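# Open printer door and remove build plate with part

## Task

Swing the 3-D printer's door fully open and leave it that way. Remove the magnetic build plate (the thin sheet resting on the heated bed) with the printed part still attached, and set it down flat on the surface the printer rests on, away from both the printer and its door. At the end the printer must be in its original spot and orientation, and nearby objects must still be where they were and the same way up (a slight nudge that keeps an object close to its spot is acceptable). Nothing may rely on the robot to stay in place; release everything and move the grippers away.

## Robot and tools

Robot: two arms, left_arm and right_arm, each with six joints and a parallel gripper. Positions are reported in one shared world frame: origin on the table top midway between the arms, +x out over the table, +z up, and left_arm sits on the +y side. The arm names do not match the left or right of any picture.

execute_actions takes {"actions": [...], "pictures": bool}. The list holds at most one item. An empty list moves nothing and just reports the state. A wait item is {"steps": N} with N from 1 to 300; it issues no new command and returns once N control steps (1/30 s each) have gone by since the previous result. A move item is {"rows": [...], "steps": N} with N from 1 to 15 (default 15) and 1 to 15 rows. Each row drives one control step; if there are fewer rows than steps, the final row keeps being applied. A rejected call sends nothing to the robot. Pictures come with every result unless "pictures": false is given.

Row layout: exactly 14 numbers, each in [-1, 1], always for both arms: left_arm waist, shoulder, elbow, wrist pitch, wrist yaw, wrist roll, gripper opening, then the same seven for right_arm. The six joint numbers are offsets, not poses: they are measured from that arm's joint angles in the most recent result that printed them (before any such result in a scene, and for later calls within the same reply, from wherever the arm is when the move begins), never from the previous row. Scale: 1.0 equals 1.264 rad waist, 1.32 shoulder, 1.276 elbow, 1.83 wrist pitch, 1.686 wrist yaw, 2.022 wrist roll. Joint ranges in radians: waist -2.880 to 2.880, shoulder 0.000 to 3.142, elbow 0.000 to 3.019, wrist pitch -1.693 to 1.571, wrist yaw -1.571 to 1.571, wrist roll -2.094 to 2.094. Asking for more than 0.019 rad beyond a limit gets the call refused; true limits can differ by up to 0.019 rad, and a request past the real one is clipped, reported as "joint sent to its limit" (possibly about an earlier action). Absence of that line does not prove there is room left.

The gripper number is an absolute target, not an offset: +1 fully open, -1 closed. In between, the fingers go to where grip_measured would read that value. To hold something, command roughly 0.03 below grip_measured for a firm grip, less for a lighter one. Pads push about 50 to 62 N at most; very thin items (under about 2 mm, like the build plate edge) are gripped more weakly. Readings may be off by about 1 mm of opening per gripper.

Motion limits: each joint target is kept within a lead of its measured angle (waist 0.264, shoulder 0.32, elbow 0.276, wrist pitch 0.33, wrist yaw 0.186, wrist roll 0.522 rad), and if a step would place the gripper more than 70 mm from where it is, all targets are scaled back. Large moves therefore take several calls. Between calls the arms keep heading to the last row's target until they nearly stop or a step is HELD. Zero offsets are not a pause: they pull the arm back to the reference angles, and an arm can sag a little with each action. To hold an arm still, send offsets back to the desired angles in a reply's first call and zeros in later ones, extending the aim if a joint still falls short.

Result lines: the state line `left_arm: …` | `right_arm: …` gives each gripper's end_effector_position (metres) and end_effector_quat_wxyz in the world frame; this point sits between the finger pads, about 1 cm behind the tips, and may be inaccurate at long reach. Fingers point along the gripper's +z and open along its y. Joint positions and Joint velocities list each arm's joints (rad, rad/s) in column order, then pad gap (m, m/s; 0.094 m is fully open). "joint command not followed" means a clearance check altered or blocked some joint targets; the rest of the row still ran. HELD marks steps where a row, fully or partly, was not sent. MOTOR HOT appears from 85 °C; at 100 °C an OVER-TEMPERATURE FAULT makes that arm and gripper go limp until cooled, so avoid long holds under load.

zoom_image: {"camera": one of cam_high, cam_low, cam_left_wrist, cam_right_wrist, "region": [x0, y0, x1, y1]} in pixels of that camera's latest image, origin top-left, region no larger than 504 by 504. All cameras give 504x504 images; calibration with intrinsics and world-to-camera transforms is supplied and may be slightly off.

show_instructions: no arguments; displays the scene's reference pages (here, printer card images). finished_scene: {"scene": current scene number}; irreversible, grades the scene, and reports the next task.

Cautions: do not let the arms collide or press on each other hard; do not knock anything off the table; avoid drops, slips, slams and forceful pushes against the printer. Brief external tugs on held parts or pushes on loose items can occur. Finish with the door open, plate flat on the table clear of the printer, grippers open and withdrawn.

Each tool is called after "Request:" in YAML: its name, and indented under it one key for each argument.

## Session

Request:
show_instructions:

Reference images for this scene: printer card page 2, printer card page 3.

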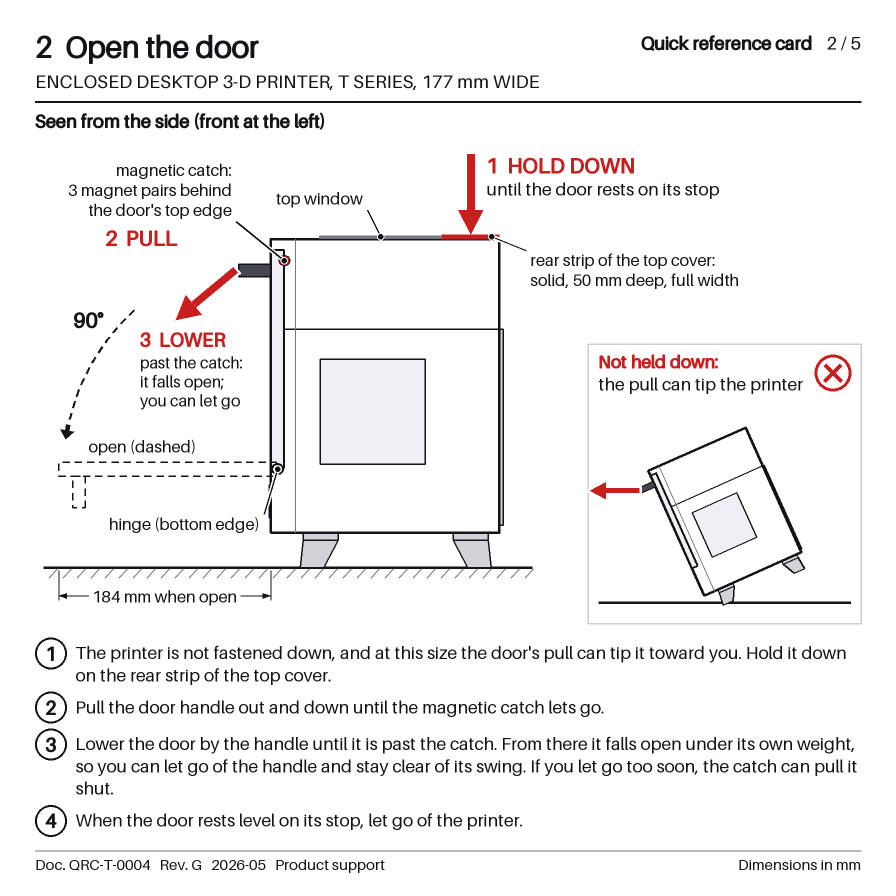

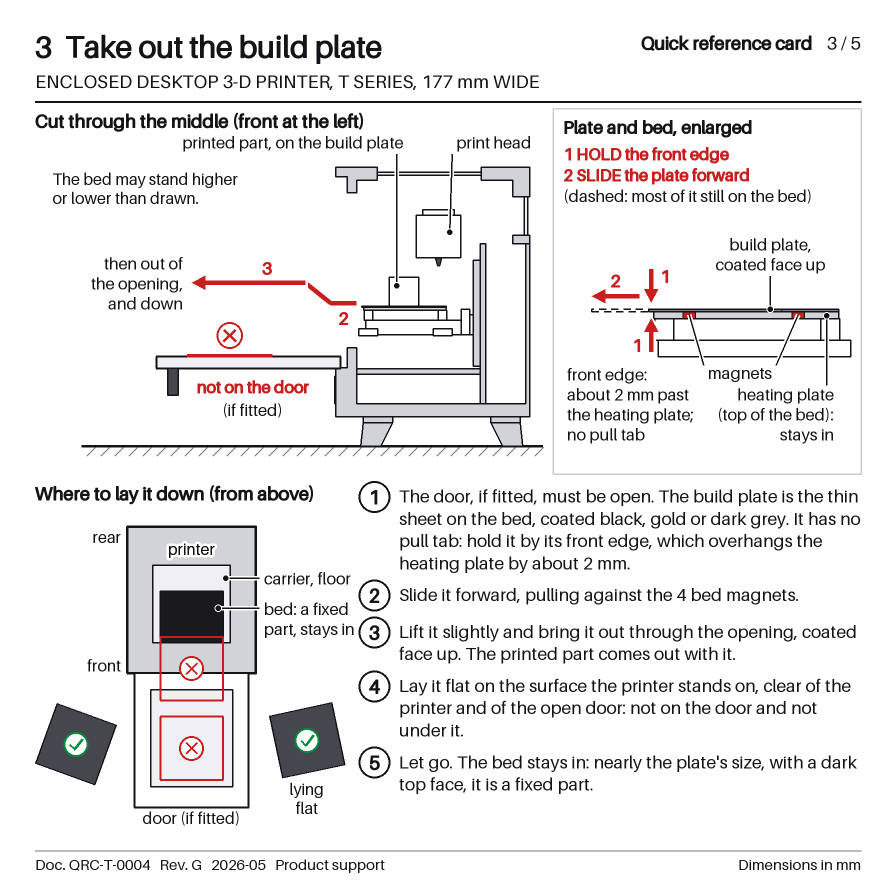

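Request:
execute_actions:
  actions: []

Scene clock: 0.00 s of 4500.00 s.
left_arm: end_effector_position=(+0.5176, +0.2992, +0.4939) grip_measured=+1.000 end_effector_quat_wxyz=(+0.710, +0.003, +0.704, +0.000) | right_arm: end_effector_position=(+0.5229, -0.3015, +0.4918) grip_measured=+1.000 end_effector_quat_wxyz=(+0.710, -0.006, +0.705, -0.001)
Joint positions: left_arm=[0.001 1.042 1.043 0.008 0.006 0.005 0.094] | right_arm=[-0.007  1.057  1.048  0.016 -0.014 -0.01   0.094]
Joint velocities: left_arm=[-0.005  0.005 -0.002 -0.017  0.022  0.022  0.   ] | right_arm=[-0.005 -0.024  0.012 -0.007  0.051  0.022  0.   ]
Motor temperatures (°C, as the motors report them): left_arm=[23 27 35 26 26 25] | right_arm=[26 24 28 22 23 27]

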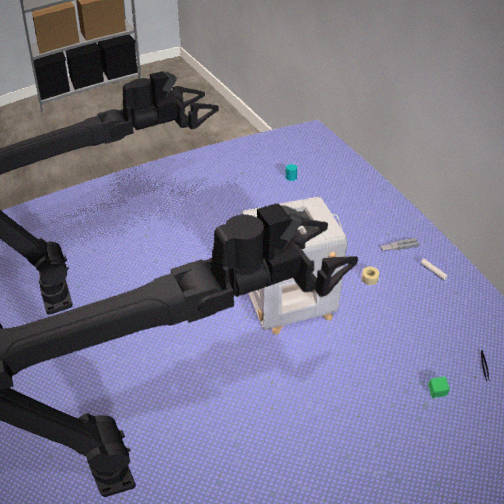

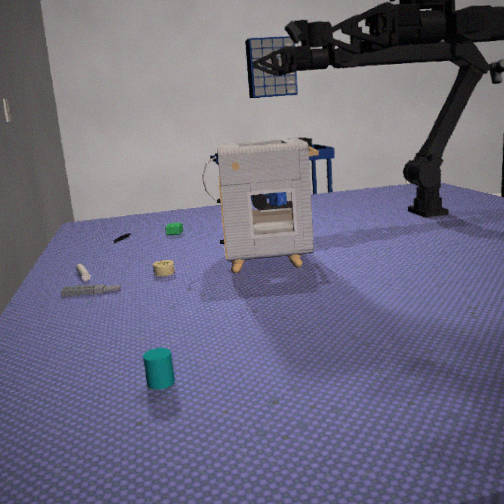

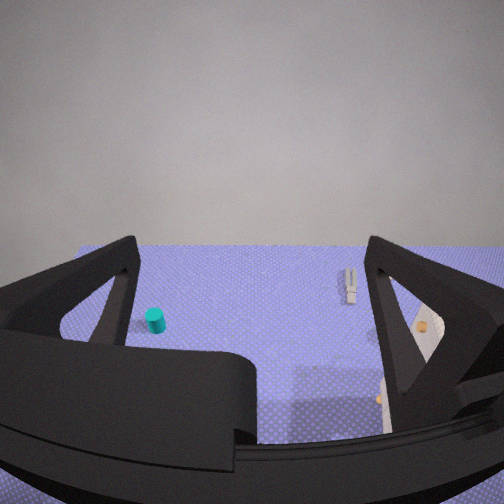

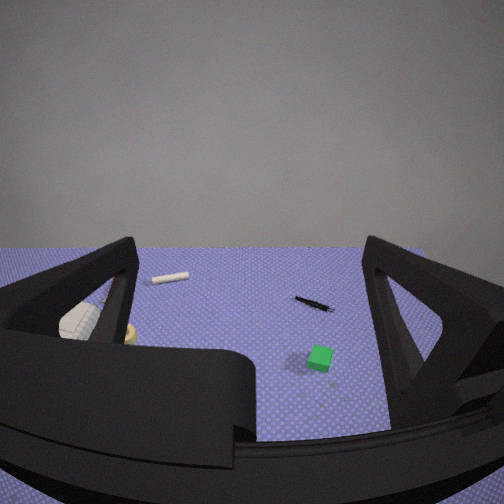

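Request:
execute_actions:
  actions:
    - {"rows":[[0,0,-0.02,0.03,-0.02,0,1,-0.02,-0.02,-0.02,0.01,0,0,1],[0,0.005,-0.05,0.055,-0.05,0,1,-0.045,-0.04,-0.04,0.01,0,0,1],[0,0.01,-0.09,0.085,-0.09,0,1,-0.075,-0.06,-0.07,0.01,0,0,1],[0,0.015,-0.135,0.12,-0.135,0,1,-0.11,-0.085,-0.1,0.01,0,0,1],[0,0.02,-0.18,0.155,-0.18,0,1,-0.145,-0.11,-0.13,0.01,0,0,1],[-0.02,0.025,-0.225,0.19,-0.225,0,1,-0.18,-0.135,-0.16,0.01,0,0,1],[-0.05,0.03,-0.27,0.225,-0.27,0,1,-0.215,-0.16,-0.19,0.01,0,0,1],[-0.09,0.035,-0.315,0.26,-0.32,0,1,-0.25,-0.185,-0.22,0.01,0,0,1],[-0.14,0.04,-0.36,0.295,-0.37,0,1,-0.285,-0.21,-0.25,0.01,0,0,1],[-0.2,0.045,-0.405,0.33,-0.42,0,1,-0.32,-0.235,-0.28,0.01,0,0,1],[-0.26,0.05,-0.45,0.365,-0.47,0,1,-0.35,-0.255,-0.305,0.01,0,0,1],[-0.32,0.055,-0.49,0.4,-0.515,0,1,-0.375,-0.275,-0.325,0.01,0,0,1],[-0.38,0.06,-0.525,0.43,-0.555,0,1,-0.39,-0.29,-0.34,0.01,0,0,1],[-0.44,0.065,-0.55,0.455,-0.585,0,1,-0.4,-0.3,-0.35,0.01,0,0,1],[-0.5,0.065,-0.56,0.465,-0.6,0,1,-0.4,-0.3,-0.35,0.01,0,0,1]]}
  pictures: false

Request:
execute_actions:
  actions:
    - {"steps":15}
  pictures: false

Request:
execute_actions:
  actions:
    - {"rows":[[-0.02,0,0.02,0.01,0,0,1,0,0,0.03,0.01,0,0,1],[-0.05,0,0.02,0.01,0,0,1,0,0,0.03,0.01,0,0,1],[-0.09,0,0.02,0.01,0,0,1,0,0,0.03,0.01,0,0,1],[-0.13,0,0.02,0.01,0,0,1,0,0,0.03,0.01,0,0,1],[-0.17,0,0.02,0.01,0,0,1,0,0,0.03,0.01,0,0,1],[-0.21,0,0.02,0.01,0,0,1,0,0,0.03,0.01,0,0,1],[-0.25,0,0.02,0.01,0,0,1,0,0,0.03,0.01,0,0,1],[-0.29,0,0.02,0.01,0,0,1,0,0,0.03,0.01,0,0,1],[-0.33,0,0.02,0.01,0,0,1,0,0,0.03,0.01,0,0,1],[-0.37,0,0.02,0.01,0,0,1,0,0,0.03,0.01,0,0,1],[-0.4,0,0.02,0.01,0,0,1,0,0,0.03,0.01,0,0,1],[-0.425,0,0.02,0.01,0,0,1,0,0,0.03,0.01,0,0,1],[-0.44,0,0.02,0.01,0,0,1,0,0,0.03,0.01,0,0,1],[-0.45,0,0.02,0.01,0,0,1,0,0,0.03,0.01,0,0,1]]}
  pictures: false

Request:
execute_actions:
  actions:
    - {"steps":15}

Request:
zoom_image:
  camera: "cam_high"
  region: [200, 170, 370, 350]

Request:
zoom_image:
  camera: "cam_low"
  region: [190, 120, 350, 290]

Scene clock: 33.93 s of 4500.00 s.
left_arm: end_effector_position=(+0.4189, +0.2982, +0.2555) grip_measured=+1.000 end_effector_quat_wxyz=(+0.674, -0.187, +0.687, +0.198) | right_arm: end_effector_position=(+0.3427, -0.4929, +0.3914) grip_measured=+1.000 end_effector_quat_wxyz=(+0.673, +0.176, +0.696, -0.177)
Joint positions: left_arm=[-0.324  1.119  0.435  0.663 -0.876  0.005  0.094] | right_arm=[-0.517  0.665  0.617  0.017 -0.011 -0.01   0.094]
Joint velocities: left_arm=[-2.027  0.259 -1.277  1.595 -1.956 -0.051  0.   ] | right_arm=[-0.444 -0.571 -0.437 -0.002  0.066 -0.007  0.   ]
Motor temperatures (°C, as the motors report them): left_arm=[23 28 39 26 26 25] | right_arm=[26 24 33 23 23 27]
Steps of this call (steps 1 to 90: nothing new was sent; then 30.43 s passed at rest; steps 91 to 105: all 15 steps of this action). Readings (joint positions):
91: left_arm=[0.001 1.042 1.039 0.016 -0.007 0.005] | right_arm=[-0.008 1.056 1.046 0.016 -0.014 -0.010]
92: left_arm=[0.001 1.042 1.029 0.039 -0.040 0.005] | right_arm=[-0.013 1.051 1.039 0.016 -0.015 -0.010]
94: left_arm=[0.001 1.040 0.976 0.124 -0.158 0.005] | right_arm=[-0.046 1.022 0.999 0.017 -0.017 -0.010]
98: left_arm=[-0.014 1.049 0.780 0.323 -0.430 0.005] | right_arm=[-0.216 0.903 0.851 0.017 -0.017 -0.010]
105: the state above

Scene clock: 34.43 s of 4500.00 s.
left_arm: end_effector_position=(+0.3670, +0.2080, +0.2258) grip_measured=+1.000 end_effector_quat_wxyz=(+0.700, -0.132, +0.691, +0.125) | right_arm: end_effector_position=(+0.3399, -0.4926, +0.3859) grip_measured=+1.000 end_effector_quat_wxyz=(+0.671, +0.178, +0.698, -0.177)
Joint positions: left_arm=[-0.637  1.134  0.312  0.842 -1.003  0.005  0.094] | right_arm=[-0.519  0.657  0.603  0.017 -0.011 -0.01   0.094]
Joint velocities: left_arm=[-0.005 -0.005  0.002 -0.017  0.022 -0.022  0.   ] | right_arm=[-0.005 -0.015 -0.002 -0.007 -0.037  0.007  0.   ]
Motor temperatures (°C, as the motors report them): left_arm=[23 28 39 26 26 25] | right_arm=[26 24 33 23 23 27]
Steps of this call (steps 1 to 15: the robot went on to your last target). Readings (joint positions):
1: left_arm=[-0.395 1.126 0.392 0.711 -0.935 0.005] | right_arm=[-0.526 0.652 0.606 0.017 -0.011 -0.010]
2: left_arm=[-0.471 1.131 0.357 0.751 -0.973 0.005] | right_arm=[-0.527 0.645 0.603 0.017 -0.011 -0.010]
4: left_arm=[-0.607 1.135 0.317 0.801 -0.995 0.005] | right_arm=[-0.523 0.646 0.603 0.017 -0.011 -0.010]
8: left_arm=[-0.658 1.134 0.312 0.837 -1.000 0.005] | right_arm=[-0.519 0.654 0.603 0.017 -0.011 -0.010]
15: the state above

Scene clock: 34.93 s of 4500.00 s.
left_arm: end_effector_position=(+0.2605, +0.0256, +0.2260) grip_measured=+1.000 end_effector_quat_wxyz=(+0.707, +0.066, +0.700, -0.076) | right_arm: end_effector_position=(+0.3399, -0.4926, +0.3859) grip_measured=+1.000 end_effector_quat_wxyz=(+0.671, +0.178, +0.698, -0.177)
Joint positions: left_arm=[-1.203  1.134  0.312  0.842 -1.003  0.005  0.094] | right_arm=[-0.519  0.657  0.603  0.017 -0.011 -0.01   0.094]
Joint velocities: left_arm=[-0.464  0.005  0.007  0.017 -0.022 -0.007  0.   ] | right_arm=[-0.005 -0.015 -0.017  0.012 -0.037  0.007  0.   ]
Motor temperatures (°C, as the motors report them): left_arm=[23 28 39 26 26 25] | right_arm=[26 24 33 23 23 27]
Steps of this call (steps 1 to 15: all 15 steps of this action). Readings (joint positions):
1: left_arm=[-0.638 1.134 0.312 0.842 -1.003 0.005] | right_arm=[-0.519 0.657 0.603 0.017 -0.011 -0.010]
2: left_arm=[-0.645 1.134 0.312 0.842 -1.003 0.005] | right_arm=[-0.519 0.657 0.603 0.017 -0.011 -0.010]
4: left_arm=[-0.691 1.134 0.312 0.842 -1.004 0.005] | right_arm=[-0.519 0.657 0.603 0.017 -0.011 -0.010]
8: left_arm=[-0.899 1.134 0.312 0.842 -1.004 0.005] | right_arm=[-0.519 0.657 0.603 0.017 -0.011 -0.010]
15: the state above

Scene clock: 35.43 s of 4500.00 s.
left_arm: end_effector_position=(+0.2573, +0.0225, +0.2260) grip_measured=+1.000 end_effector_quat_wxyz=(+0.707, +0.070, +0.700, -0.080) | right_arm: end_effector_position=(+0.3399, -0.4926, +0.3859) grip_measured=+1.000 end_effector_quat_wxyz=(+0.671, +0.178, +0.698, -0.177)
Joint positions: left_arm=[-1.215  1.134  0.312  0.842 -1.003  0.005  0.094] | right_arm=[-0.519  0.657  0.603  0.017 -0.011 -0.01   0.094]
Joint velocities: left_arm=[-0.005 -0.005 -0.002  0.002 -0.081 -0.022  0.   ] | right_arm=[-0.015  0.005 -0.007 -0.007  0.007  0.022  0.   ]
Motor temperatures (°C, as the motors report them): left_arm=[23 28 39 26 26 25] | right_arm=[26 24 33 23 23 27]
Steps of this call (steps 1 to 15: the robot went on to your last target). Readings (joint positions):
1: left_arm=[-1.213 1.134 0.312 0.842 -1.003 0.005] | right_arm=[-0.519 0.657 0.603 0.017 -0.011 -0.010]
2: left_arm=[-1.216 1.134 0.312 0.842 -1.003 0.005] | right_arm=[-0.519 0.657 0.603 0.017 -0.011 -0.010]
4: left_arm=[-1.215 1.134 0.312 0.842 -1.003 0.005] | right_arm=[-0.519 0.657 0.603 0.017 -0.011 -0.010]
8: left_arm=[-1.215 1.134 0.312 0.842 -1.003 0.005] | right_arm=[-0.519 0.657 0.603 0.017 -0.011 -0.010]
15: the state above
camera_calibration (this result's frames):
cam_left_wrist: T_world_to_cam=[[-0.204589, -0.978755, 0.0134984, 0.0752382], [-0.563156, 0.106415, -0.81947, 0.334018], [0.800624, -0.175257, -0.572963, 0.051984], [0, 0, 0, 1]] pos_world=[0.161878, 0.0472057, 0.302487]
cam_right_wrist: T_world_to_cam=[[-0.491197, -0.870893, 0.0164639, -0.273171], [-0.54045, 0.28989, -0.789859, 0.633835], [0.68311, -0.396875, -0.613067, -0.0676794], [0, 0, 0, 1]] pos_world=[0.254608, -0.448505, 0.463646]

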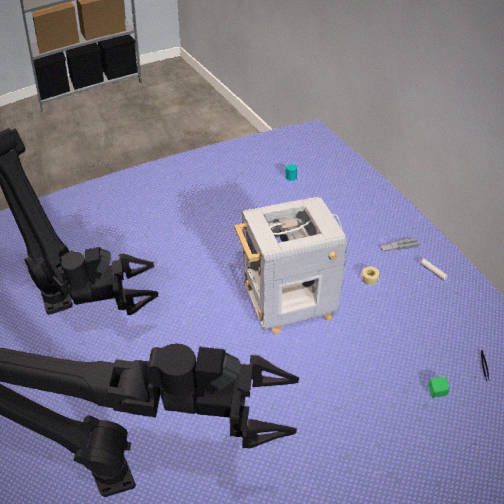

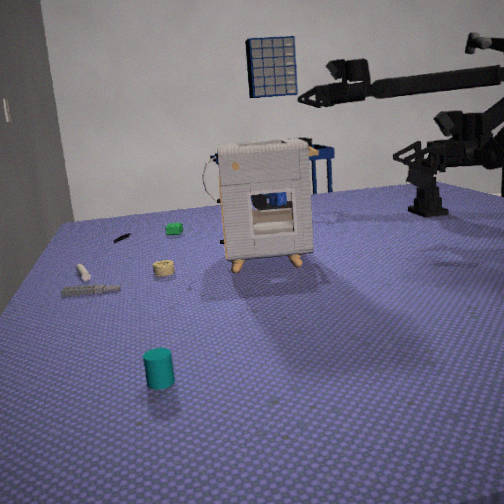

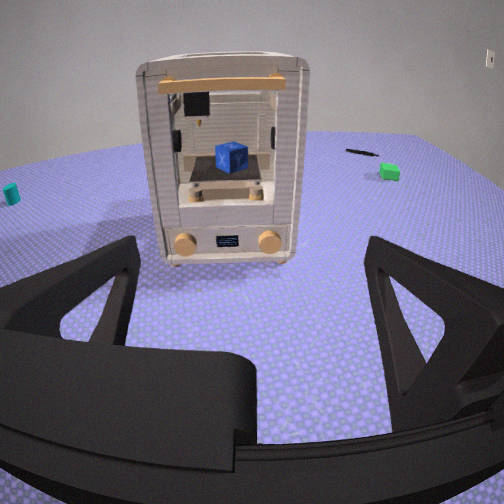

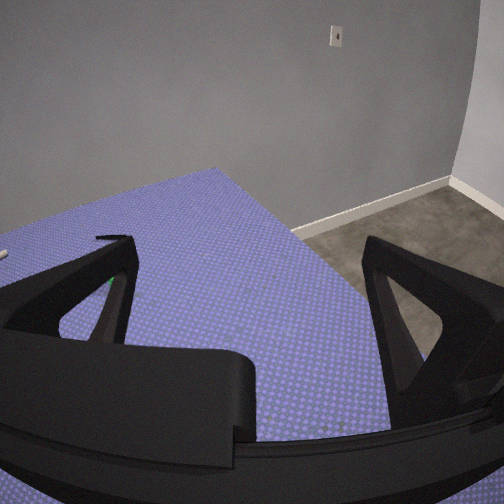

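Region (200, 170, 370, 350) of cam_high's 504x504 image, scaled by 2.800, with more detail than that image has.

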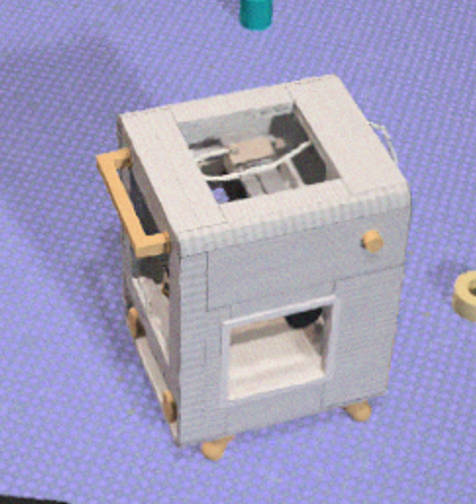

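Region (190, 120, 350, 290) of cam_low's 504x504 image, scaled by 2.965, with more detail than that image has; it fills the left 474 columns of this view, and the rest is white.

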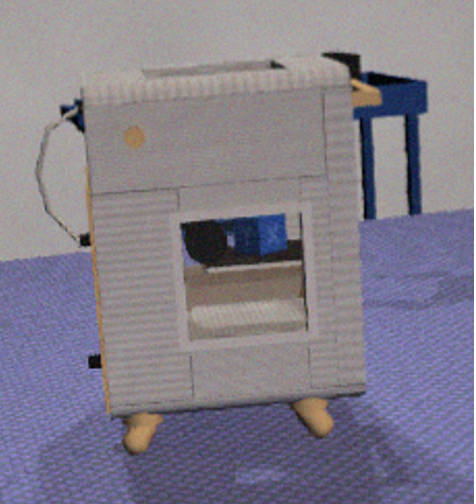

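Request:
execute_actions:
  actions:
    - {"rows":[[0.01,0.005,0.04,0,0.01,-0.03,0.9,0.02,0.015,0.05,-0.01,0,0.03,0.8],[0.03,0.015,0.055,-0.005,0.02,-0.07,0.8,0.045,0.035,0.075,-0.025,0,0.06,0.6],[0.055,0.03,0.075,-0.01,0.037,-0.12,0.7,0.07,0.06,0.105,-0.04,0,0.095,0.4],[0.085,0.045,0.097,-0.015,0.056,-0.18,0.6,0.095,0.09,0.14,-0.06,0,0.13,0.2],[0.115,0.062,0.12,-0.02,0.076,-0.24,0.5,0.12,0.12,0.175,-0.08,0,0.165,0],[0.145,0.078,0.143,-0.025,0.096,-0.3,0.4,0.145,0.15,0.21,-0.1,0,0.2,-0.2],[0.175,0.094,0.166,-0.03,0.116,-0.36,0.3,0.17,0.18,0.245,-0.12,0,0.235,-0.4],[0.205,0.11,0.189,-0.035,0.136,-0.42,0.2,0.195,0.21,0.28,-0.14,0,0.27,-0.6],[0.235,0.126,0.212,-0.04,0.156,-0.48,0.1,0.22,0.24,0.315,-0.16,0,0.305,-0.6],[0.265,0.142,0.235,-0.045,0.176,-0.54,0,0.245,0.27,0.35,-0.18,0,0.34,-0.6],[0.295,0.158,0.256,-0.05,0.196,-0.6,0,0.27,0.3,0.385,-0.2,0,0.375,-0.6],[0.322,0.172,0.275,-0.055,0.214,-0.66,0,0.295,0.33,0.42,-0.22,0,0.41,-0.6],[0.345,0.184,0.291,-0.06,0.229,-0.71,0,0.32,0.36,0.455,-0.24,0,0.445,-0.6],[0.361,0.192,0.302,-0.063,0.24,-0.75,0,0.345,0.39,0.49,-0.26,0,0.48,-0.6],[0.37,0.196,0.308,-0.065,0.245,-0.78,0,0.37,0.42,0.525,-0.28,0,0.515,-0.6]]}
  pictures: false

Request:
execute_actions:
  actions:
    - {"steps":20}
  pictures: false

Scene clock: 102.30 s of 4500.00 s.
left_arm: end_effector_position=(+0.4364, +0.0045, +0.2726) grip_measured=+0.002 end_effector_quat_wxyz=(+0.571, -0.317, +0.621, -0.433) | right_arm: end_effector_position=(+0.5249, -0.3660, +0.3995) grip_measured=-0.598 end_effector_quat_wxyz=(+0.525, +0.336, +0.765, +0.161)
Joint positions: left_arm=[-0.781  1.372  0.659  0.747 -0.604 -1.101  0.047] | right_arm=[-0.128  1.129  1.116 -0.395 -0.01   0.707  0.019]
Joint velocities: left_arm=[ 0.816  0.376  0.442 -0.183  0.315 -2.762 -0.   ] | right_arm=[ 0.962  1.197  1.424 -1.136 -0.037  1.956 -0.001]
Motor temperatures (°C, as the motors report them): left_arm=[23 27 37 26 26 25] | right_arm=[26 24 35 23 23 27]
Steps of this call (steps 1 to 15: the robot went on to your last target; steps 16 to 90: nothing new was sent; then 63.37 s passed at rest; steps 91 to 105: all 15 steps of this action). Readings (joint positions):
91: left_arm=[-1.214 1.134 0.312 0.842 -0.997 -0.002] | right_arm=[-0.518 0.658 0.603 0.017 -0.011 -0.002]
92: left_arm=[-1.212 1.135 0.316 0.842 -0.985 -0.021] | right_arm=[-0.512 0.661 0.606 0.011 -0.011 0.016]
94: left_arm=[-1.184 1.148 0.339 0.835 -0.937 -0.107] | right_arm=[-0.475 0.690 0.633 -0.027 -0.010 0.081]
98: left_arm=[-1.044 1.229 0.457 0.805 -0.805 -0.427] | right_arm=[-0.349 0.836 0.780 -0.145 -0.010 0.267]
105: the state above

Scene clock: 102.97 s of 4500.00 s.
left_arm: end_effector_position=(+0.4535, +0.0160, +0.2692) grip_measured=+0.002 end_effector_quat_wxyz=(+0.468, -0.456, +0.533, -0.537) | right_arm: end_effector_position=(+0.5546, -0.3244, +0.3959) grip_measured=-0.598 end_effector_quat_wxyz=(+0.456, +0.432, +0.738, +0.248)
Joint positions: left_arm=[-0.739  1.391  0.678  0.732 -0.593 -1.552  0.047] | right_arm=[-0.047  1.219  1.219 -0.48  -0.014  1.02   0.019]
Joint velocities: left_arm=[-0.005 -0.005 -0.007 -0.012  0.081 -0.037 -0.   ] | right_arm=[-0.005  0.005 -0.012 -0.007  0.022  0.095 -0.   ]
Motor temperatures (°C, as the motors report them): left_arm=[23 27 37 26 26 25] | right_arm=[26 24 35 23 23 27]
Steps of this call (steps 1 to 20: the robot went on to your last target). Readings (joint positions):
1: left_arm=[-0.757 1.382 0.671 0.742 -0.598 -1.191] | right_arm=[-0.097 1.167 1.161 -0.426 -0.010 0.770]
2: left_arm=[-0.741 1.388 0.677 0.739 -0.596 -1.265] | right_arm=[-0.070 1.199 1.194 -0.444 -0.011 0.820]
4: left_arm=[-0.730 1.391 0.678 0.734 -0.596 -1.371] | right_arm=[-0.037 1.232 1.219 -0.460 -0.014 0.893]
8: left_arm=[-0.736 1.391 0.678 0.732 -0.593 -1.481] | right_arm=[-0.035 1.235 1.219 -0.480 -0.014 0.970]
20: the state above

Request:
execute_actions:
  actions:
    - {"rows":[[-0.005,0.003,-0.005,-0.004,0,-0.01,0,0.012,0.01,0.05,-0.01,0.01,0.02,-0.6],[-0.01,0.005,-0.009,-0.006,0,-0.018,0,0.03,0.03,0.075,-0.025,0.01,0.045,-0.6],[-0.014,0.006,-0.012,-0.008,0,-0.02,0,0.052,0.057,0.11,-0.043,0.01,0.078,-0.6],[-0.016,0.006,-0.013,-0.008,0,-0.02,0,0.078,0.09,0.15,-0.064,0.01,0.115,-0.6],[-0.016,0.006,-0.013,-0.008,0,-0.02,0,0.106,0.126,0.195,-0.088,0.01,0.155,-0.6],[-0.016,0.006,-0.013,-0.008,0,-0.02,0,0.134,0.163,0.24,-0.112,0.01,0.195,-0.6],[-0.016,0.006,-0.013,-0.008,0,-0.02,0,0.162,0.2,0.285,-0.136,0.01,0.235,-0.6],[-0.016,0.006,-0.013,-0.008,0,-0.02,0,0.19,0.237,0.33,-0.16,0.01,0.275,-0.6],[-0.016,0.006,-0.013,-0.008,0,-0.02,0,0.218,0.274,0.375,-0.184,0.01,0.315,-0.6],[-0.016,0.006,-0.013,-0.008,0,-0.02,0,0.246,0.311,0.42,-0.208,0.01,0.355,-0.6],[-0.016,0.006,-0.013,-0.008,0,-0.02,0,0.273,0.347,0.465,-0.232,0.01,0.393,-0.6],[-0.016,0.006,-0.013,-0.008,0,-0.02,0,0.298,0.38,0.508,-0.254,0.01,0.428,-0.6],[-0.016,0.006,-0.013,-0.008,0,-0.02,0,0.319,0.408,0.545,-0.272,0.01,0.457,-0.6],[-0.016,0.006,-0.013,-0.008,0,-0.02,0,0.334,0.43,0.575,-0.285,0.01,0.478,-0.6],[-0.016,0.006,-0.013,-0.008,0,-0.02,0,0.343,0.445,0.595,-0.293,0.01,0.49,-0.6]]}
  pictures: false

Request:
execute_actions:
  actions:
    - {"steps":25}

Scene clock: 117.73 s of 4500.00 s.
left_arm: end_effector_position=(+0.4465, +0.0135, +0.2586) grip_measured=+0.002 end_effector_quat_wxyz=(+0.457, -0.460, +0.539, -0.537) | right_arm: end_effector_position=(+0.6494, -0.1161, +0.3436) grip_measured=-0.598 end_effector_quat_wxyz=(+0.217, +0.578, +0.728, +0.298)
Joint positions: left_arm=[-0.752  1.391  0.659  0.726 -0.593 -1.576  0.047] | right_arm=[ 0.278  1.665  1.723 -0.874  0.005  1.619  0.019]
Joint velocities: left_arm=[ 0.005 -0.005 -0.017 -0.002 -0.037 -0.037 -0.   ] | right_arm=[ 0.874  1.294  1.267 -1.082 -0.007  1.692 -0.   ]
Motor temperatures (°C, as the motors report them): left_arm=[23 27 37 26 26 25] | right_arm=[26 24 36 23 23 27]
Steps of this call (steps 1 to 30: the robot went on to your last target; steps 31 to 90: nothing new was sent; then 11.27 s passed at rest; steps 91 to 105: all 15 steps of this action). Readings (joint positions):
91: left_arm=[-0.739 1.391 0.677 0.732 -0.593 -1.557] | right_arm=[-0.047 1.219 1.219 -0.481 -0.007 1.028]
92: left_arm=[-0.740 1.391 0.676 0.732 -0.593 -1.559] | right_arm=[-0.044 1.221 1.222 -0.487 -0.001 1.040]
94: left_arm=[-0.742 1.391 0.670 0.730 -0.593 -1.565] | right_arm=[-0.025 1.246 1.257 -0.531 0.005 1.096]
98: left_arm=[-0.750 1.391 0.659 0.727 -0.593 -1.572] | right_arm=[0.070 1.378 1.424 -0.644 0.005 1.259]
105: the state above

Scene clock: 118.57 s of 4500.00 s.
left_arm: end_effector_position=(+0.4465, +0.0135, +0.2586) grip_measured=+0.002 end_effector_quat_wxyz=(+0.457, -0.461, +0.539, -0.537) | right_arm: end_effector_position=(+0.6602, -0.0339, +0.3265) grip_measured=-0.600 end_effector_quat_wxyz=(+0.122, +0.683, +0.652, +0.304)
Joint positions: left_arm=[-0.752  1.391  0.659  0.726 -0.593 -1.577  0.047] | right_arm=[ 0.384  1.815  1.915 -1.002  0.003  2.001  0.019]
Joint velocities: left_arm=[-0.015 -0.005 -0.007 -0.027  0.066 -0.022 -0.001] | right_arm=[ 0.005  0.005  0.002 -0.002  0.007 -0.007  0.   ]
Motor temperatures (°C, as the motors report them): left_arm=[23 27 37 26 26 25] | right_arm=[26 24 36 23 23 27]
Steps of this call (steps 1 to 25: the robot went on to your last target). Readings (joint positions):
1: left_arm=[-0.752 1.391 0.659 0.726 -0.593 -1.576] | right_arm=[0.307 1.710 1.770 -0.910 0.005 1.679]
2: left_arm=[-0.752 1.391 0.659 0.726 -0.593 -1.576] | right_arm=[0.334 1.754 1.818 -0.942 0.005 1.740]
4: left_arm=[-0.752 1.391 0.659 0.726 -0.593 -1.576] | right_arm=[0.382 1.821 1.886 -0.975 0.003 1.834]
8: left_arm=[-0.752 1.391 0.659 0.726 -0.593 -1.577] | right_arm=[0.419 1.833 1.915 -0.991 0.003 1.933]
25: the state above
camera_calibration (this result's frames):
cam_left_wrist: T_world_to_cam=[[0.01115, 0.00151836, 0.999937, -0.259943], [-0.703183, -0.710953, 0.00892054, 0.327606], [0.710921, -0.703238, -0.00685943, -0.181585], [0, 0, 0, 1]] pos_world=[0.362358, 0.10561, 0.255759]
cam_right_wrist: T_world_to_cam=[[-0.820234, 0.110906, -0.561174, 0.723671], [-0.367237, 0.650069, 0.665243, 0.0498309], [0.438581, 0.751738, -0.49248, 0.0201226], [0, 0, 0, 1]] pos_world=[0.603054, -0.12778, 0.382865]

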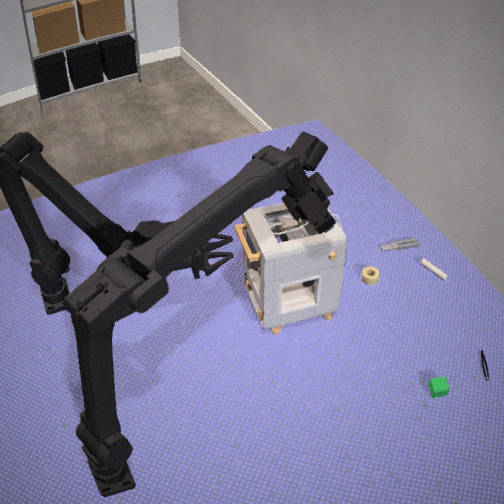

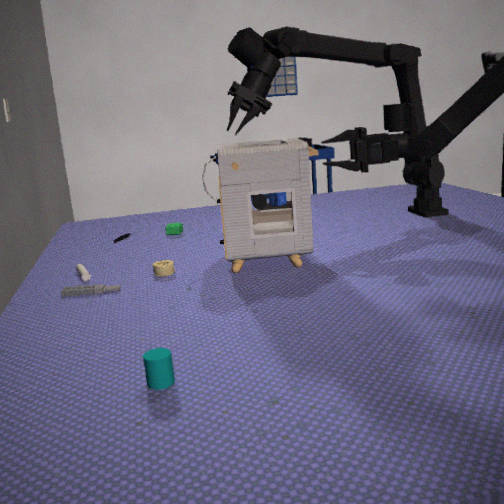

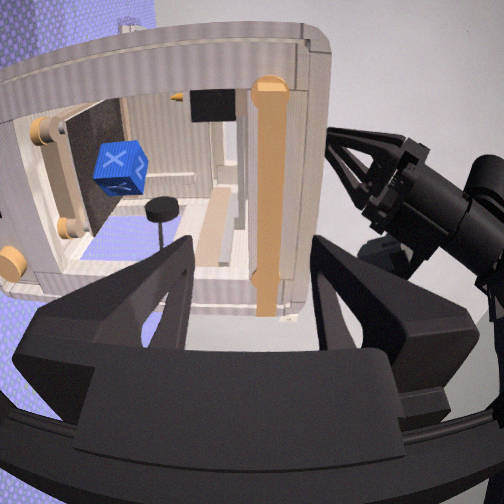

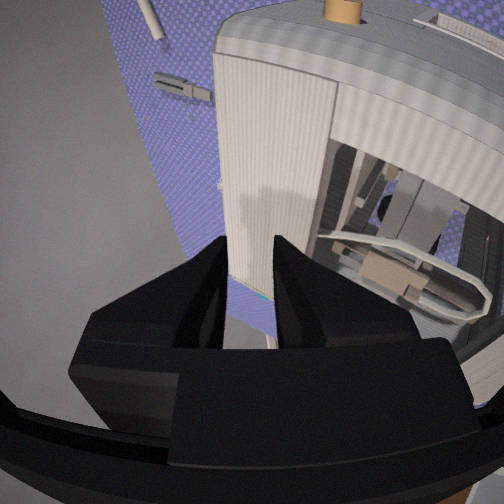

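Request:
execute_actions:
  actions:
    - {"rows":[[0.005,0.003,0.024,-0.005,0.002,0,0,0,-0.012,-0.008,0.018,0,0,-0.6],[0.007,0.005,0.028,-0.006,0.003,0,0,0,-0.017,-0.017,0.022,0,0,-0.6],[0.008,0.006,0.031,-0.007,0.004,0,0,0,-0.022,-0.027,0.026,0,0,-0.6],[0.01,0.008,0.035,-0.008,0.006,0,0,0,-0.027,-0.037,0.03,0,0,-0.6],[0.011,0.009,0.038,-0.009,0.007,0,0,0,-0.032,-0.047,0.034,0,0,-0.6],[0.013,0.011,0.042,-0.01,0.008,0,0,0,-0.036,-0.057,0.038,0,0,-0.6],[0.014,0.012,0.045,-0.011,0.009,0,0,0,-0.04,-0.067,0.042,0,0,-0.6],[0.016,0.014,0.049,-0.012,0.011,0,0,0,-0.044,-0.077,0.046,0,0,-0.6],[0.017,0.015,0.052,-0.013,0.012,0,0,0,-0.048,-0.087,0.049,0,0,-0.6],[0.019,0.017,0.056,-0.015,0.013,0,0,0,-0.052,-0.097,0.052,0,0,-0.6],[0.02,0.018,0.059,-0.016,0.014,0,0,0,-0.055,-0.106,0.055,0,0,-0.6],[0.02,0.019,0.061,-0.016,0.014,0,0,0,-0.058,-0.113,0.058,0,0,-0.6],[0.02,0.019,0.061,-0.016,0.014,0,0,0,-0.06,-0.118,0.06,0,0,-0.6]]}
  pictures: false

Request:
execute_actions:
  actions:
    - {"steps":12}

Scene clock: 145.40 s of 4500.00 s.
left_arm: end_effector_position=(+0.4593, +0.0102, +0.2669) grip_measured=+0.002 end_effector_quat_wxyz=(+0.457, -0.460, +0.537, -0.540) | right_arm: end_effector_position=(+0.6424, -0.0411, +0.3063) grip_measured=-0.600 end_effector_quat_wxyz=(+0.123, +0.683, +0.651, +0.306)
Joint positions: left_arm=[-0.735  1.405  0.697  0.708 -0.573 -1.577  0.047] | right_arm=[ 0.384  1.754  1.776 -0.921  0.003  2.002  0.019]
Joint velocities: left_arm=[-0.015 -0.015  0.051  0.002  0.022 -0.051  0.   ] | right_arm=[ 0.005 -0.024 -0.105  0.042  0.022 -0.095  0.001]
Motor temperatures (°C, as the motors report them): left_arm=[23 27 36 26 26 25] | right_arm=[26 25 37 22 23 27]
Steps of this call (steps 1 to 30: the robot went on to your last target; steps 31 to 90: nothing new was sent; then 23.33 s passed at rest; steps 91 to 105: all 15 steps of this action). Readings (joint positions):
91: left_arm=[-0.752 1.391 0.659 0.726 -0.593 -1.577] | right_arm=[0.384 1.815 1.915 -1.000 0.003 2.002]
92: left_arm=[-0.752 1.391 0.659 0.726 -0.593 -1.577] | right_arm=[0.384 1.815 1.913 -0.996 0.003 2.002]
94: left_arm=[-0.751 1.391 0.659 0.725 -0.589 -1.577] | right_arm=[0.384 1.809 1.899 -0.981 0.003 2.002]
98: left_arm=[-0.747 1.394 0.668 0.718 -0.581 -1.577] | right_arm=[0.384 1.786 1.849 -0.955 0.003 2.002]
105: the state above

Scene clock: 145.80 s of 4500.00 s.
left_arm: end_effector_position=(+0.4595, +0.0103, +0.2671) grip_measured=+0.002 end_effector_quat_wxyz=(+0.457, -0.460, +0.537, -0.540) | right_arm: end_effector_position=(+0.6429, -0.0409, +0.3063) grip_measured=-0.600 end_effector_quat_wxyz=(+0.123, +0.683, +0.651, +0.308)
Joint positions: left_arm=[-0.734  1.405  0.698  0.708 -0.573 -1.577  0.047] | right_arm=[ 0.384  1.754  1.774 -0.916  0.003  2.002  0.019]
Joint velocities: left_arm=[ 0.015 -0.005 -0.022  0.002 -0.051 -0.022  0.001] | right_arm=[-0.005 -0.005  0.007 -0.027 -0.051 -0.007  0.   ]
Motor temperatures (°C, as the motors report them): left_arm=[23 27 36 26 26 25] | right_arm=[26 25 37 22 23 27]
Steps of this call (steps 1 to 12: the robot went on to your last target). Readings (joint positions):
1: left_arm=[-0.734 1.405 0.698 0.708 -0.573 -1.577] | right_arm=[0.384 1.754 1.775 -0.920 0.003 2.002]
2: left_arm=[-0.734 1.405 0.698 0.708 -0.573 -1.577] | right_arm=[0.384 1.754 1.774 -0.919 0.003 2.002]
4: left_arm=[-0.734 1.405 0.698 0.708 -0.573 -1.577] | right_arm=[0.384 1.754 1.774 -0.917 0.003 2.002]
8: left_arm=[-0.734 1.405 0.698 0.708 -0.573 -1.577] | right_arm=[0.384 1.754 1.774 -0.916 0.003 2.002]
12: the state above
camera_calibration (this result's frames):
cam_left_wrist: T_world_to_cam=[[0.00641502, 0.00591977, 0.999962, -0.266463], [-0.704851, -0.709302, 0.00872087, 0.335189], [0.709327, -0.70488, -0.000377632, -0.194017], [0, 0, 0, 1]] pos_world=[0.375589, 0.102569, 0.263456]
cam_right_wrist: T_world_to_cam=[[-0.816712, 0.113831, -0.565706, 0.69814], [-0.370462, 0.648209, 0.665269, 0.0634421], [0.442425, 0.752906, -0.48723, 0.0190287], [0, 0, 0, 1]] pos_world=[0.585264, -0.134921, 0.362008]

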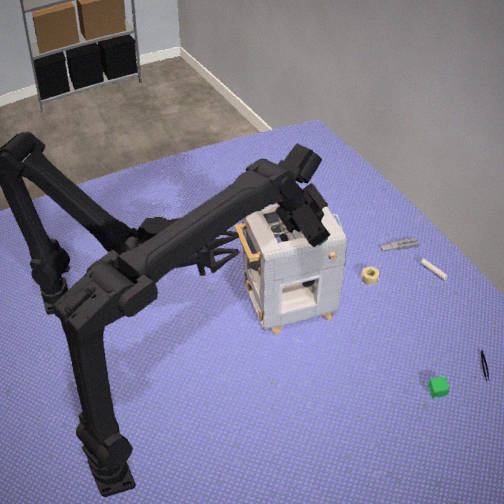

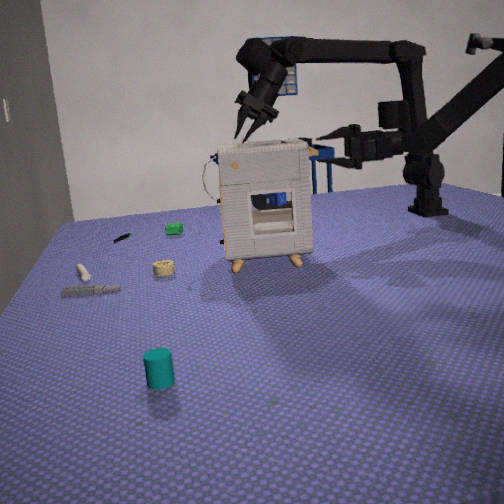

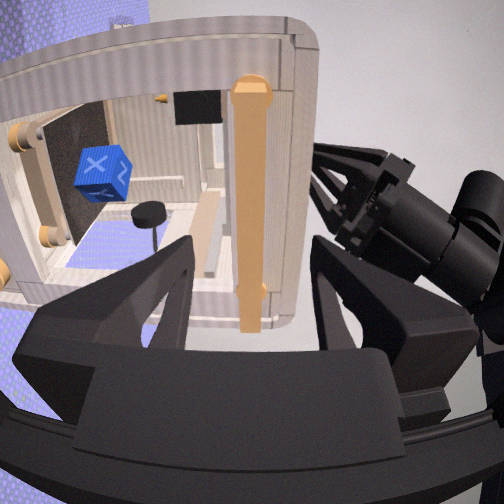

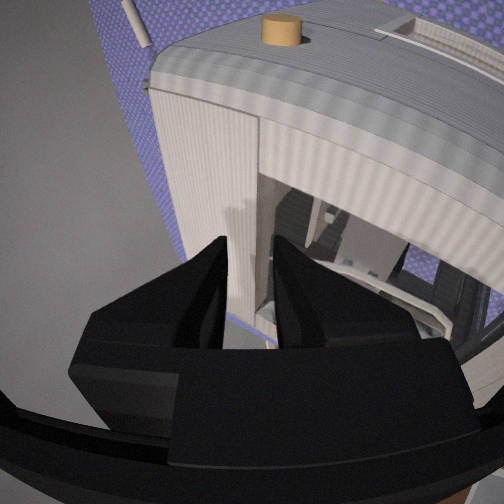

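Request:
execute_actions:
  actions:
    - {"rows":[[0.006,0.011,0.026,0,0.003,0,0,0,0.004,0.025,0.01,0,0,-0.6],[0.008,0.014,0.029,0,0.004,0,0,0,0.006,0.025,0.01,0,0,-0.6],[0.01,0.017,0.033,0,0.005,0,0,0,0.008,0.025,0.01,0,0,-0.6],[0.012,0.021,0.036,-0.002,0.007,0,0,0,0.01,0.025,0.01,0,0,-0.6],[0.014,0.024,0.04,-0.002,0.008,0,0,0,0.012,0.025,0.01,0,0,-0.6],[0.016,0.028,0.044,-0.003,0.01,0,0,0,0.014,0.025,0.01,0,0,-0.6],[0.018,0.031,0.047,-0.003,0.011,0,0,0,0.016,0.025,0.01,0,0,-0.6],[0.02,0.035,0.051,-0.004,0.013,0,0,0,0.018,0.025,0.01,0,0,-0.6],[0.022,0.038,0.055,-0.004,0.014,0,0,0,0.02,0.025,0.01,0,0,-0.6],[0.024,0.042,0.059,-0.005,0.016,0,0,0,0.022,0.025,0.01,0,0,-0.6],[0.026,0.045,0.063,-0.005,0.017,0,0,0,0.024,0.025,0.01,0,0,-0.6],[0.026,0.046,0.064,-0.005,0.017,0,0,0,0.026,0.025,0.01,0,0,-0.6]]}
  pictures: false

Request:
execute_actions:
  actions:
    - {"steps":10}

Scene clock: 163.87 s of 4500.00 s.
left_arm: end_effector_position=(+0.4790, +0.0065, +0.2601) grip_measured=+0.002 end_effector_quat_wxyz=(+0.456, -0.460, +0.541, -0.536) | right_arm: end_effector_position=(+0.6451, -0.0400, +0.2998) grip_measured=-0.600 end_effector_quat_wxyz=(+0.122, +0.684, +0.652, +0.304)
Joint positions: left_arm=[-0.709  1.457  0.738  0.708 -0.548 -1.577  0.047] | right_arm=[ 0.384  1.764  1.774 -0.912  0.003  2.002  0.019]
Joint velocities: left_arm=[ 0.005 -0.015  0.022 -0.002  0.022  0.007 -0.001] | right_arm=[-0.005 -0.005  0.017 -0.017 -0.11   0.037 -0.   ]
Motor temperatures (°C, as the motors report them): left_arm=[23 27 37 26 26 25] | right_arm=[26 25 35 23 23 27]
Steps of this call (steps 1 to 15: the robot went on to your last target; steps 16 to 90: nothing new was sent; then 14.57 s passed at rest; steps 91 to 105: all 15 steps of this action). Readings (joint positions):
91: left_arm=[-0.734 1.405 0.698 0.708 -0.572 -1.577] | right_arm=[0.384 1.754 1.774 -0.916 0.003 2.002]
92: left_arm=[-0.734 1.406 0.698 0.708 -0.571 -1.577] | right_arm=[0.384 1.754 1.774 -0.916 0.003 2.002]
94: left_arm=[-0.733 1.409 0.698 0.708 -0.567 -1.577] | right_arm=[0.384 1.754 1.774 -0.916 0.003 2.002]
98: left_arm=[-0.726 1.429 0.710 0.708 -0.557 -1.577] | right_arm=[0.384 1.758 1.774 -0.916 0.003 2.002]
105: the state above

Scene clock: 164.20 s of 4500.00 s.
left_arm: end_effector_position=(+0.4792, +0.0066, +0.2603) grip_measured=+0.002 end_effector_quat_wxyz=(+0.456, -0.460, +0.541, -0.536) | right_arm: end_effector_position=(+0.6451, -0.0400, +0.2998) grip_measured=-0.600 end_effector_quat_wxyz=(+0.122, +0.684, +0.652, +0.304)
Joint positions: left_arm=[-0.709  1.457  0.738  0.708 -0.548 -1.577  0.047] | right_arm=[ 0.384  1.764  1.774 -0.912  0.003  2.002  0.019]
Joint velocities: left_arm=[ 0.005  0.024 -0.017  0.002 -0.022 -0.022 -0.001] | right_arm=[ 0.005 -0.015  0.002 -0.017 -0.007  0.037  0.001]
Motor temperatures (°C, as the motors report them): left_arm=[23 27 37 26 26 25] | right_arm=[26 25 35 23 23 27]
Steps of this call (steps 1 to 10: the robot went on to your last target). Readings (joint positions):
1: left_arm=[-0.709 1.457 0.738 0.708 -0.548 -1.577] | right_arm=[0.384 1.764 1.774 -0.912 0.003 2.002]
2: left_arm=[-0.709 1.457 0.738 0.708 -0.548 -1.577] | right_arm=[0.384 1.764 1.774 -0.912 0.003 2.002]
4: left_arm=[-0.709 1.457 0.738 0.708 -0.548 -1.577] | right_arm=[0.384 1.764 1.774 -0.912 0.003 2.002]
8: left_arm=[-0.709 1.457 0.738 0.708 -0.548 -1.577] | right_arm=[0.384 1.764 1.774 -0.912 0.003 2.002]
10: the state above
camera_calibration (this result's frames):
cam_left_wrist: T_world_to_cam=[[0.0153765, -0.0017898, 0.99988, -0.263996], [-0.704498, -0.709641, 0.00956373, 0.346155], [0.709539, -0.704561, -0.0121727, -0.20764], [0, 0, 0, 1]] pos_world=[0.395254, 0.0988782, 0.258126]
cam_right_wrist: T_world_to_cam=[[-0.820496, 0.112301, -0.560514, 0.696998], [-0.365989, 0.650018, 0.665979, 0.064951], [0.439134, 0.751575, -0.492236, 0.0178148], [0, 0, 0, 1]] pos_world=[0.587832, -0.133882, 0.35619]

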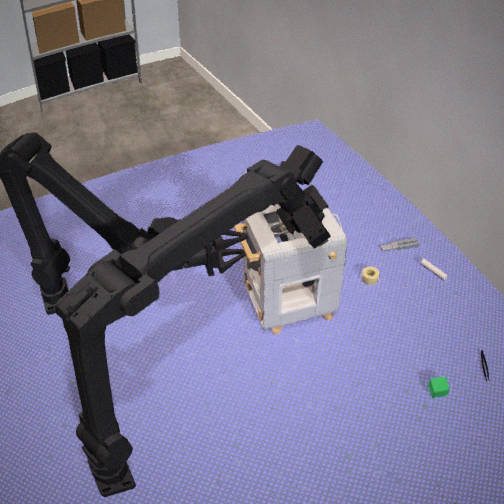

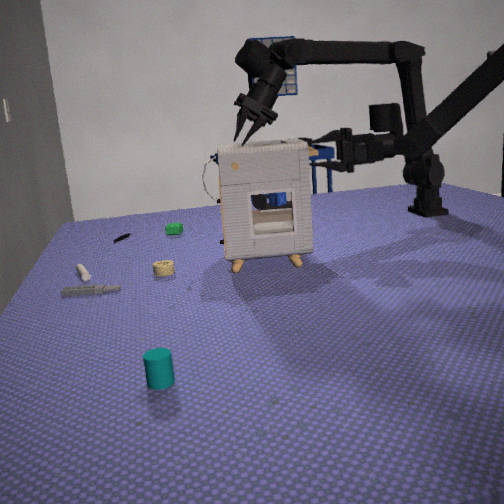

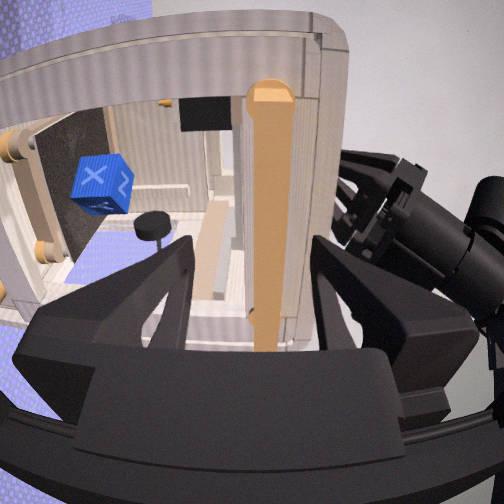

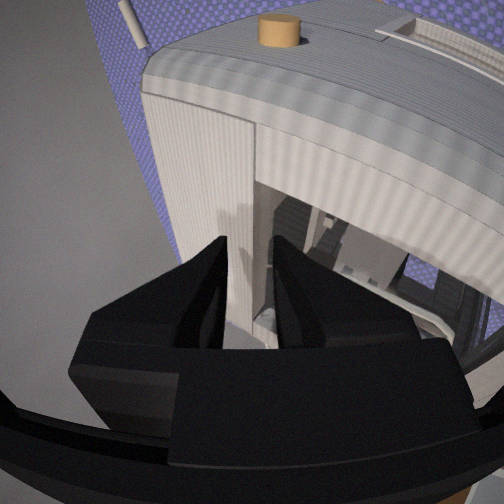

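Request:
zoom_image:
  camera: "cam_low"
  region: [220, 100, 370, 190]

Request:
zoom_image:
  camera: "cam_high"
  region: [190, 190, 300, 290]

Region (220, 100, 370, 190) of cam_low's 504x504 image, scaled by 3.360, with more detail than that image has; it fills the top 302 rows of this view, and the rest is white.

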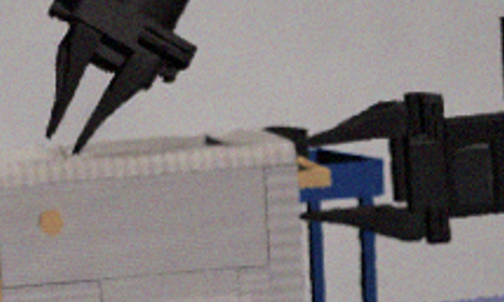

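Region (190, 190, 300, 290) of cam_high's 504x504 image, scaled by 4.582, with more detail than that image has; it fills the top 458 rows of this view, and the rest is white.

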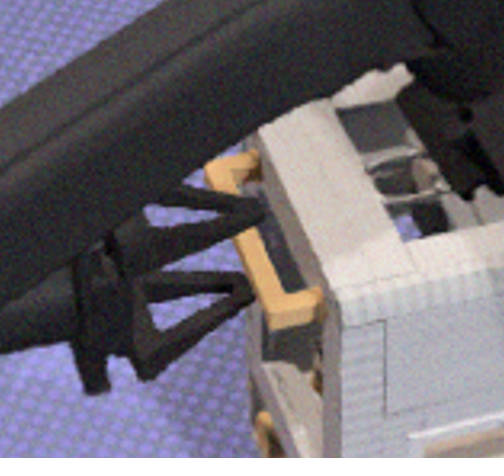

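Request:
execute_actions:
  actions:
    - {"rows":[[0,0.005,0.03,0,0,0,-0.05,0,0.02,0.025,0.01,0,0,-0.6],[0,0.005,0.035,0,0,0,-0.12,0,0.025,0.025,0.01,0,0,-0.6],[0,0.005,0.04,0,0,0,-0.2,0,0.03,0.025,0.01,0,0,-0.6],[0,0.005,0.042,0,0,0,-0.28,0,0.035,0.025,0.01,0,0,-0.6],[0,0.005,0.042,0,0,0,-0.36,0,0.04,0.025,0.01,0,0,-0.6],[0,0.005,0.042,0,0,0,-0.44,0,0.04,0.025,0.01,0,0,-0.6],[0,0.005,0.042,0,0,0,-0.52,0,0.04,0.025,0.01,0,0,-0.6],[0,0.005,0.042,0,0,0,-0.6,0,0.04,0.025,0.01,0,0,-0.6],[0,0.005,0.042,0,0,0,-0.66,0,0.04,0.025,0.01,0,0,-0.6],[0,0.005,0.042,0,0,0,-0.72,0,0.04,0.025,0.01,0,0,-0.6],[0,0.005,0.042,0,0,0,-0.77,0,0.04,0.025,0.01,0,0,-0.6],[0,0.005,0.042,0,0,0,-0.82,0,0.04,0.025,0.01,0,0,-0.6]]}

Scene clock: 180.17 s of 4500.00 s.
left_arm: end_effector_position=(+0.4818, +0.0043, +0.2665) grip_measured=-0.786 end_effector_quat_wxyz=(+0.457, -0.460, +0.537, -0.540) | right_arm: end_effector_position=(+0.6468, -0.0393, +0.2988) grip_measured=-0.600 end_effector_quat_wxyz=(+0.123, +0.683, +0.651, +0.306)
Joint positions: left_arm=[-0.709  1.459  0.752  0.708 -0.548 -1.577  0.01 ] | right_arm=[ 0.384  1.767  1.774 -0.906  0.003  2.002  0.019]
Joint velocities: left_arm=[-0.005 -0.005 -0.002  0.007  0.007 -0.007 -0.   ] | right_arm=[-0.015  0.005 -0.002  0.002  0.022 -0.066  0.   ]
Motor temperatures (°C, as the motors report them): left_arm=[23 27 38 26 26 25] | right_arm=[26 25 35 23 23 27]
Steps of this call (steps 1 to 15: the robot went on to your last target; steps 16 to 90: nothing new was sent; then 12.47 s passed at rest; steps 91 to 105: all 15 steps of this action). Readings (joint positions):
91: left_arm=[-0.709 1.457 0.738 0.708 -0.548 -1.577] | right_arm=[0.384 1.764 1.774 -0.912 0.003 2.002]
92: left_arm=[-0.709 1.457 0.738 0.708 -0.548 -1.577] | right_arm=[0.384 1.764 1.774 -0.912 0.003 2.002]
94: left_arm=[-0.709 1.457 0.740 0.708 -0.548 -1.577] | right_arm=[0.384 1.765 1.774 -0.912 0.003 2.002]
98: left_arm=[-0.709 1.457 0.749 0.708 -0.548 -1.577] | right_arm=[0.384 1.767 1.774 -0.907 0.003 2.002]
105: the state above
camera_calibration (this result's frames):
cam_left_wrist: T_world_to_cam=[[0.00610888, 0.00615426, 0.999962, -0.265824], [-0.704583, -0.709569, 0.00867141, 0.34663], [0.709596, -0.704609, 0.0000015134, -0.214331], [0, 0, 0, 1]] pos_world=[0.397942, 0.096574, 0.262808]
cam_right_wrist: T_world_to_cam=[[-0.818509, 0.113105, -0.56325, 0.697317], [-0.368344, 0.649066, 0.66561, 0.0673954], [0.44087, 0.752277, -0.489605, 0.0141685], [0, 0, 0, 1]] pos_world=[0.589338, -0.133272, 0.354842]

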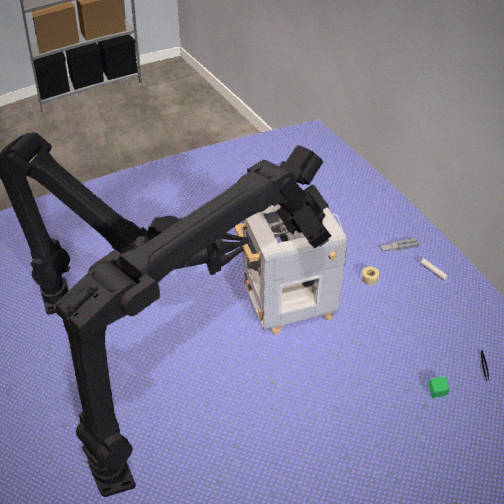

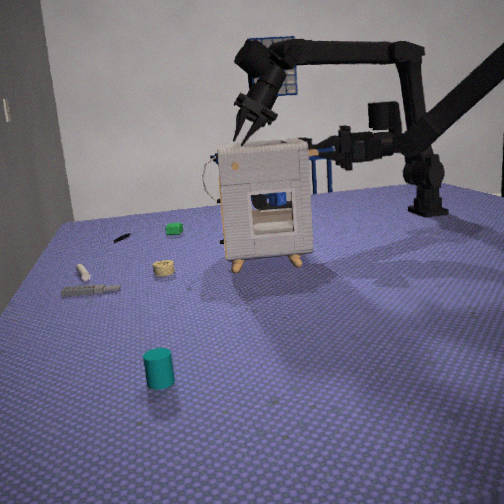

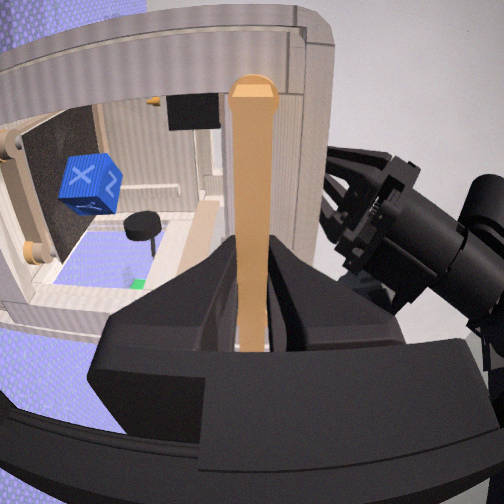

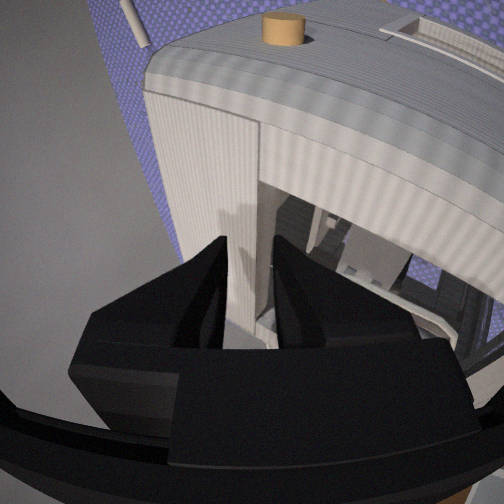

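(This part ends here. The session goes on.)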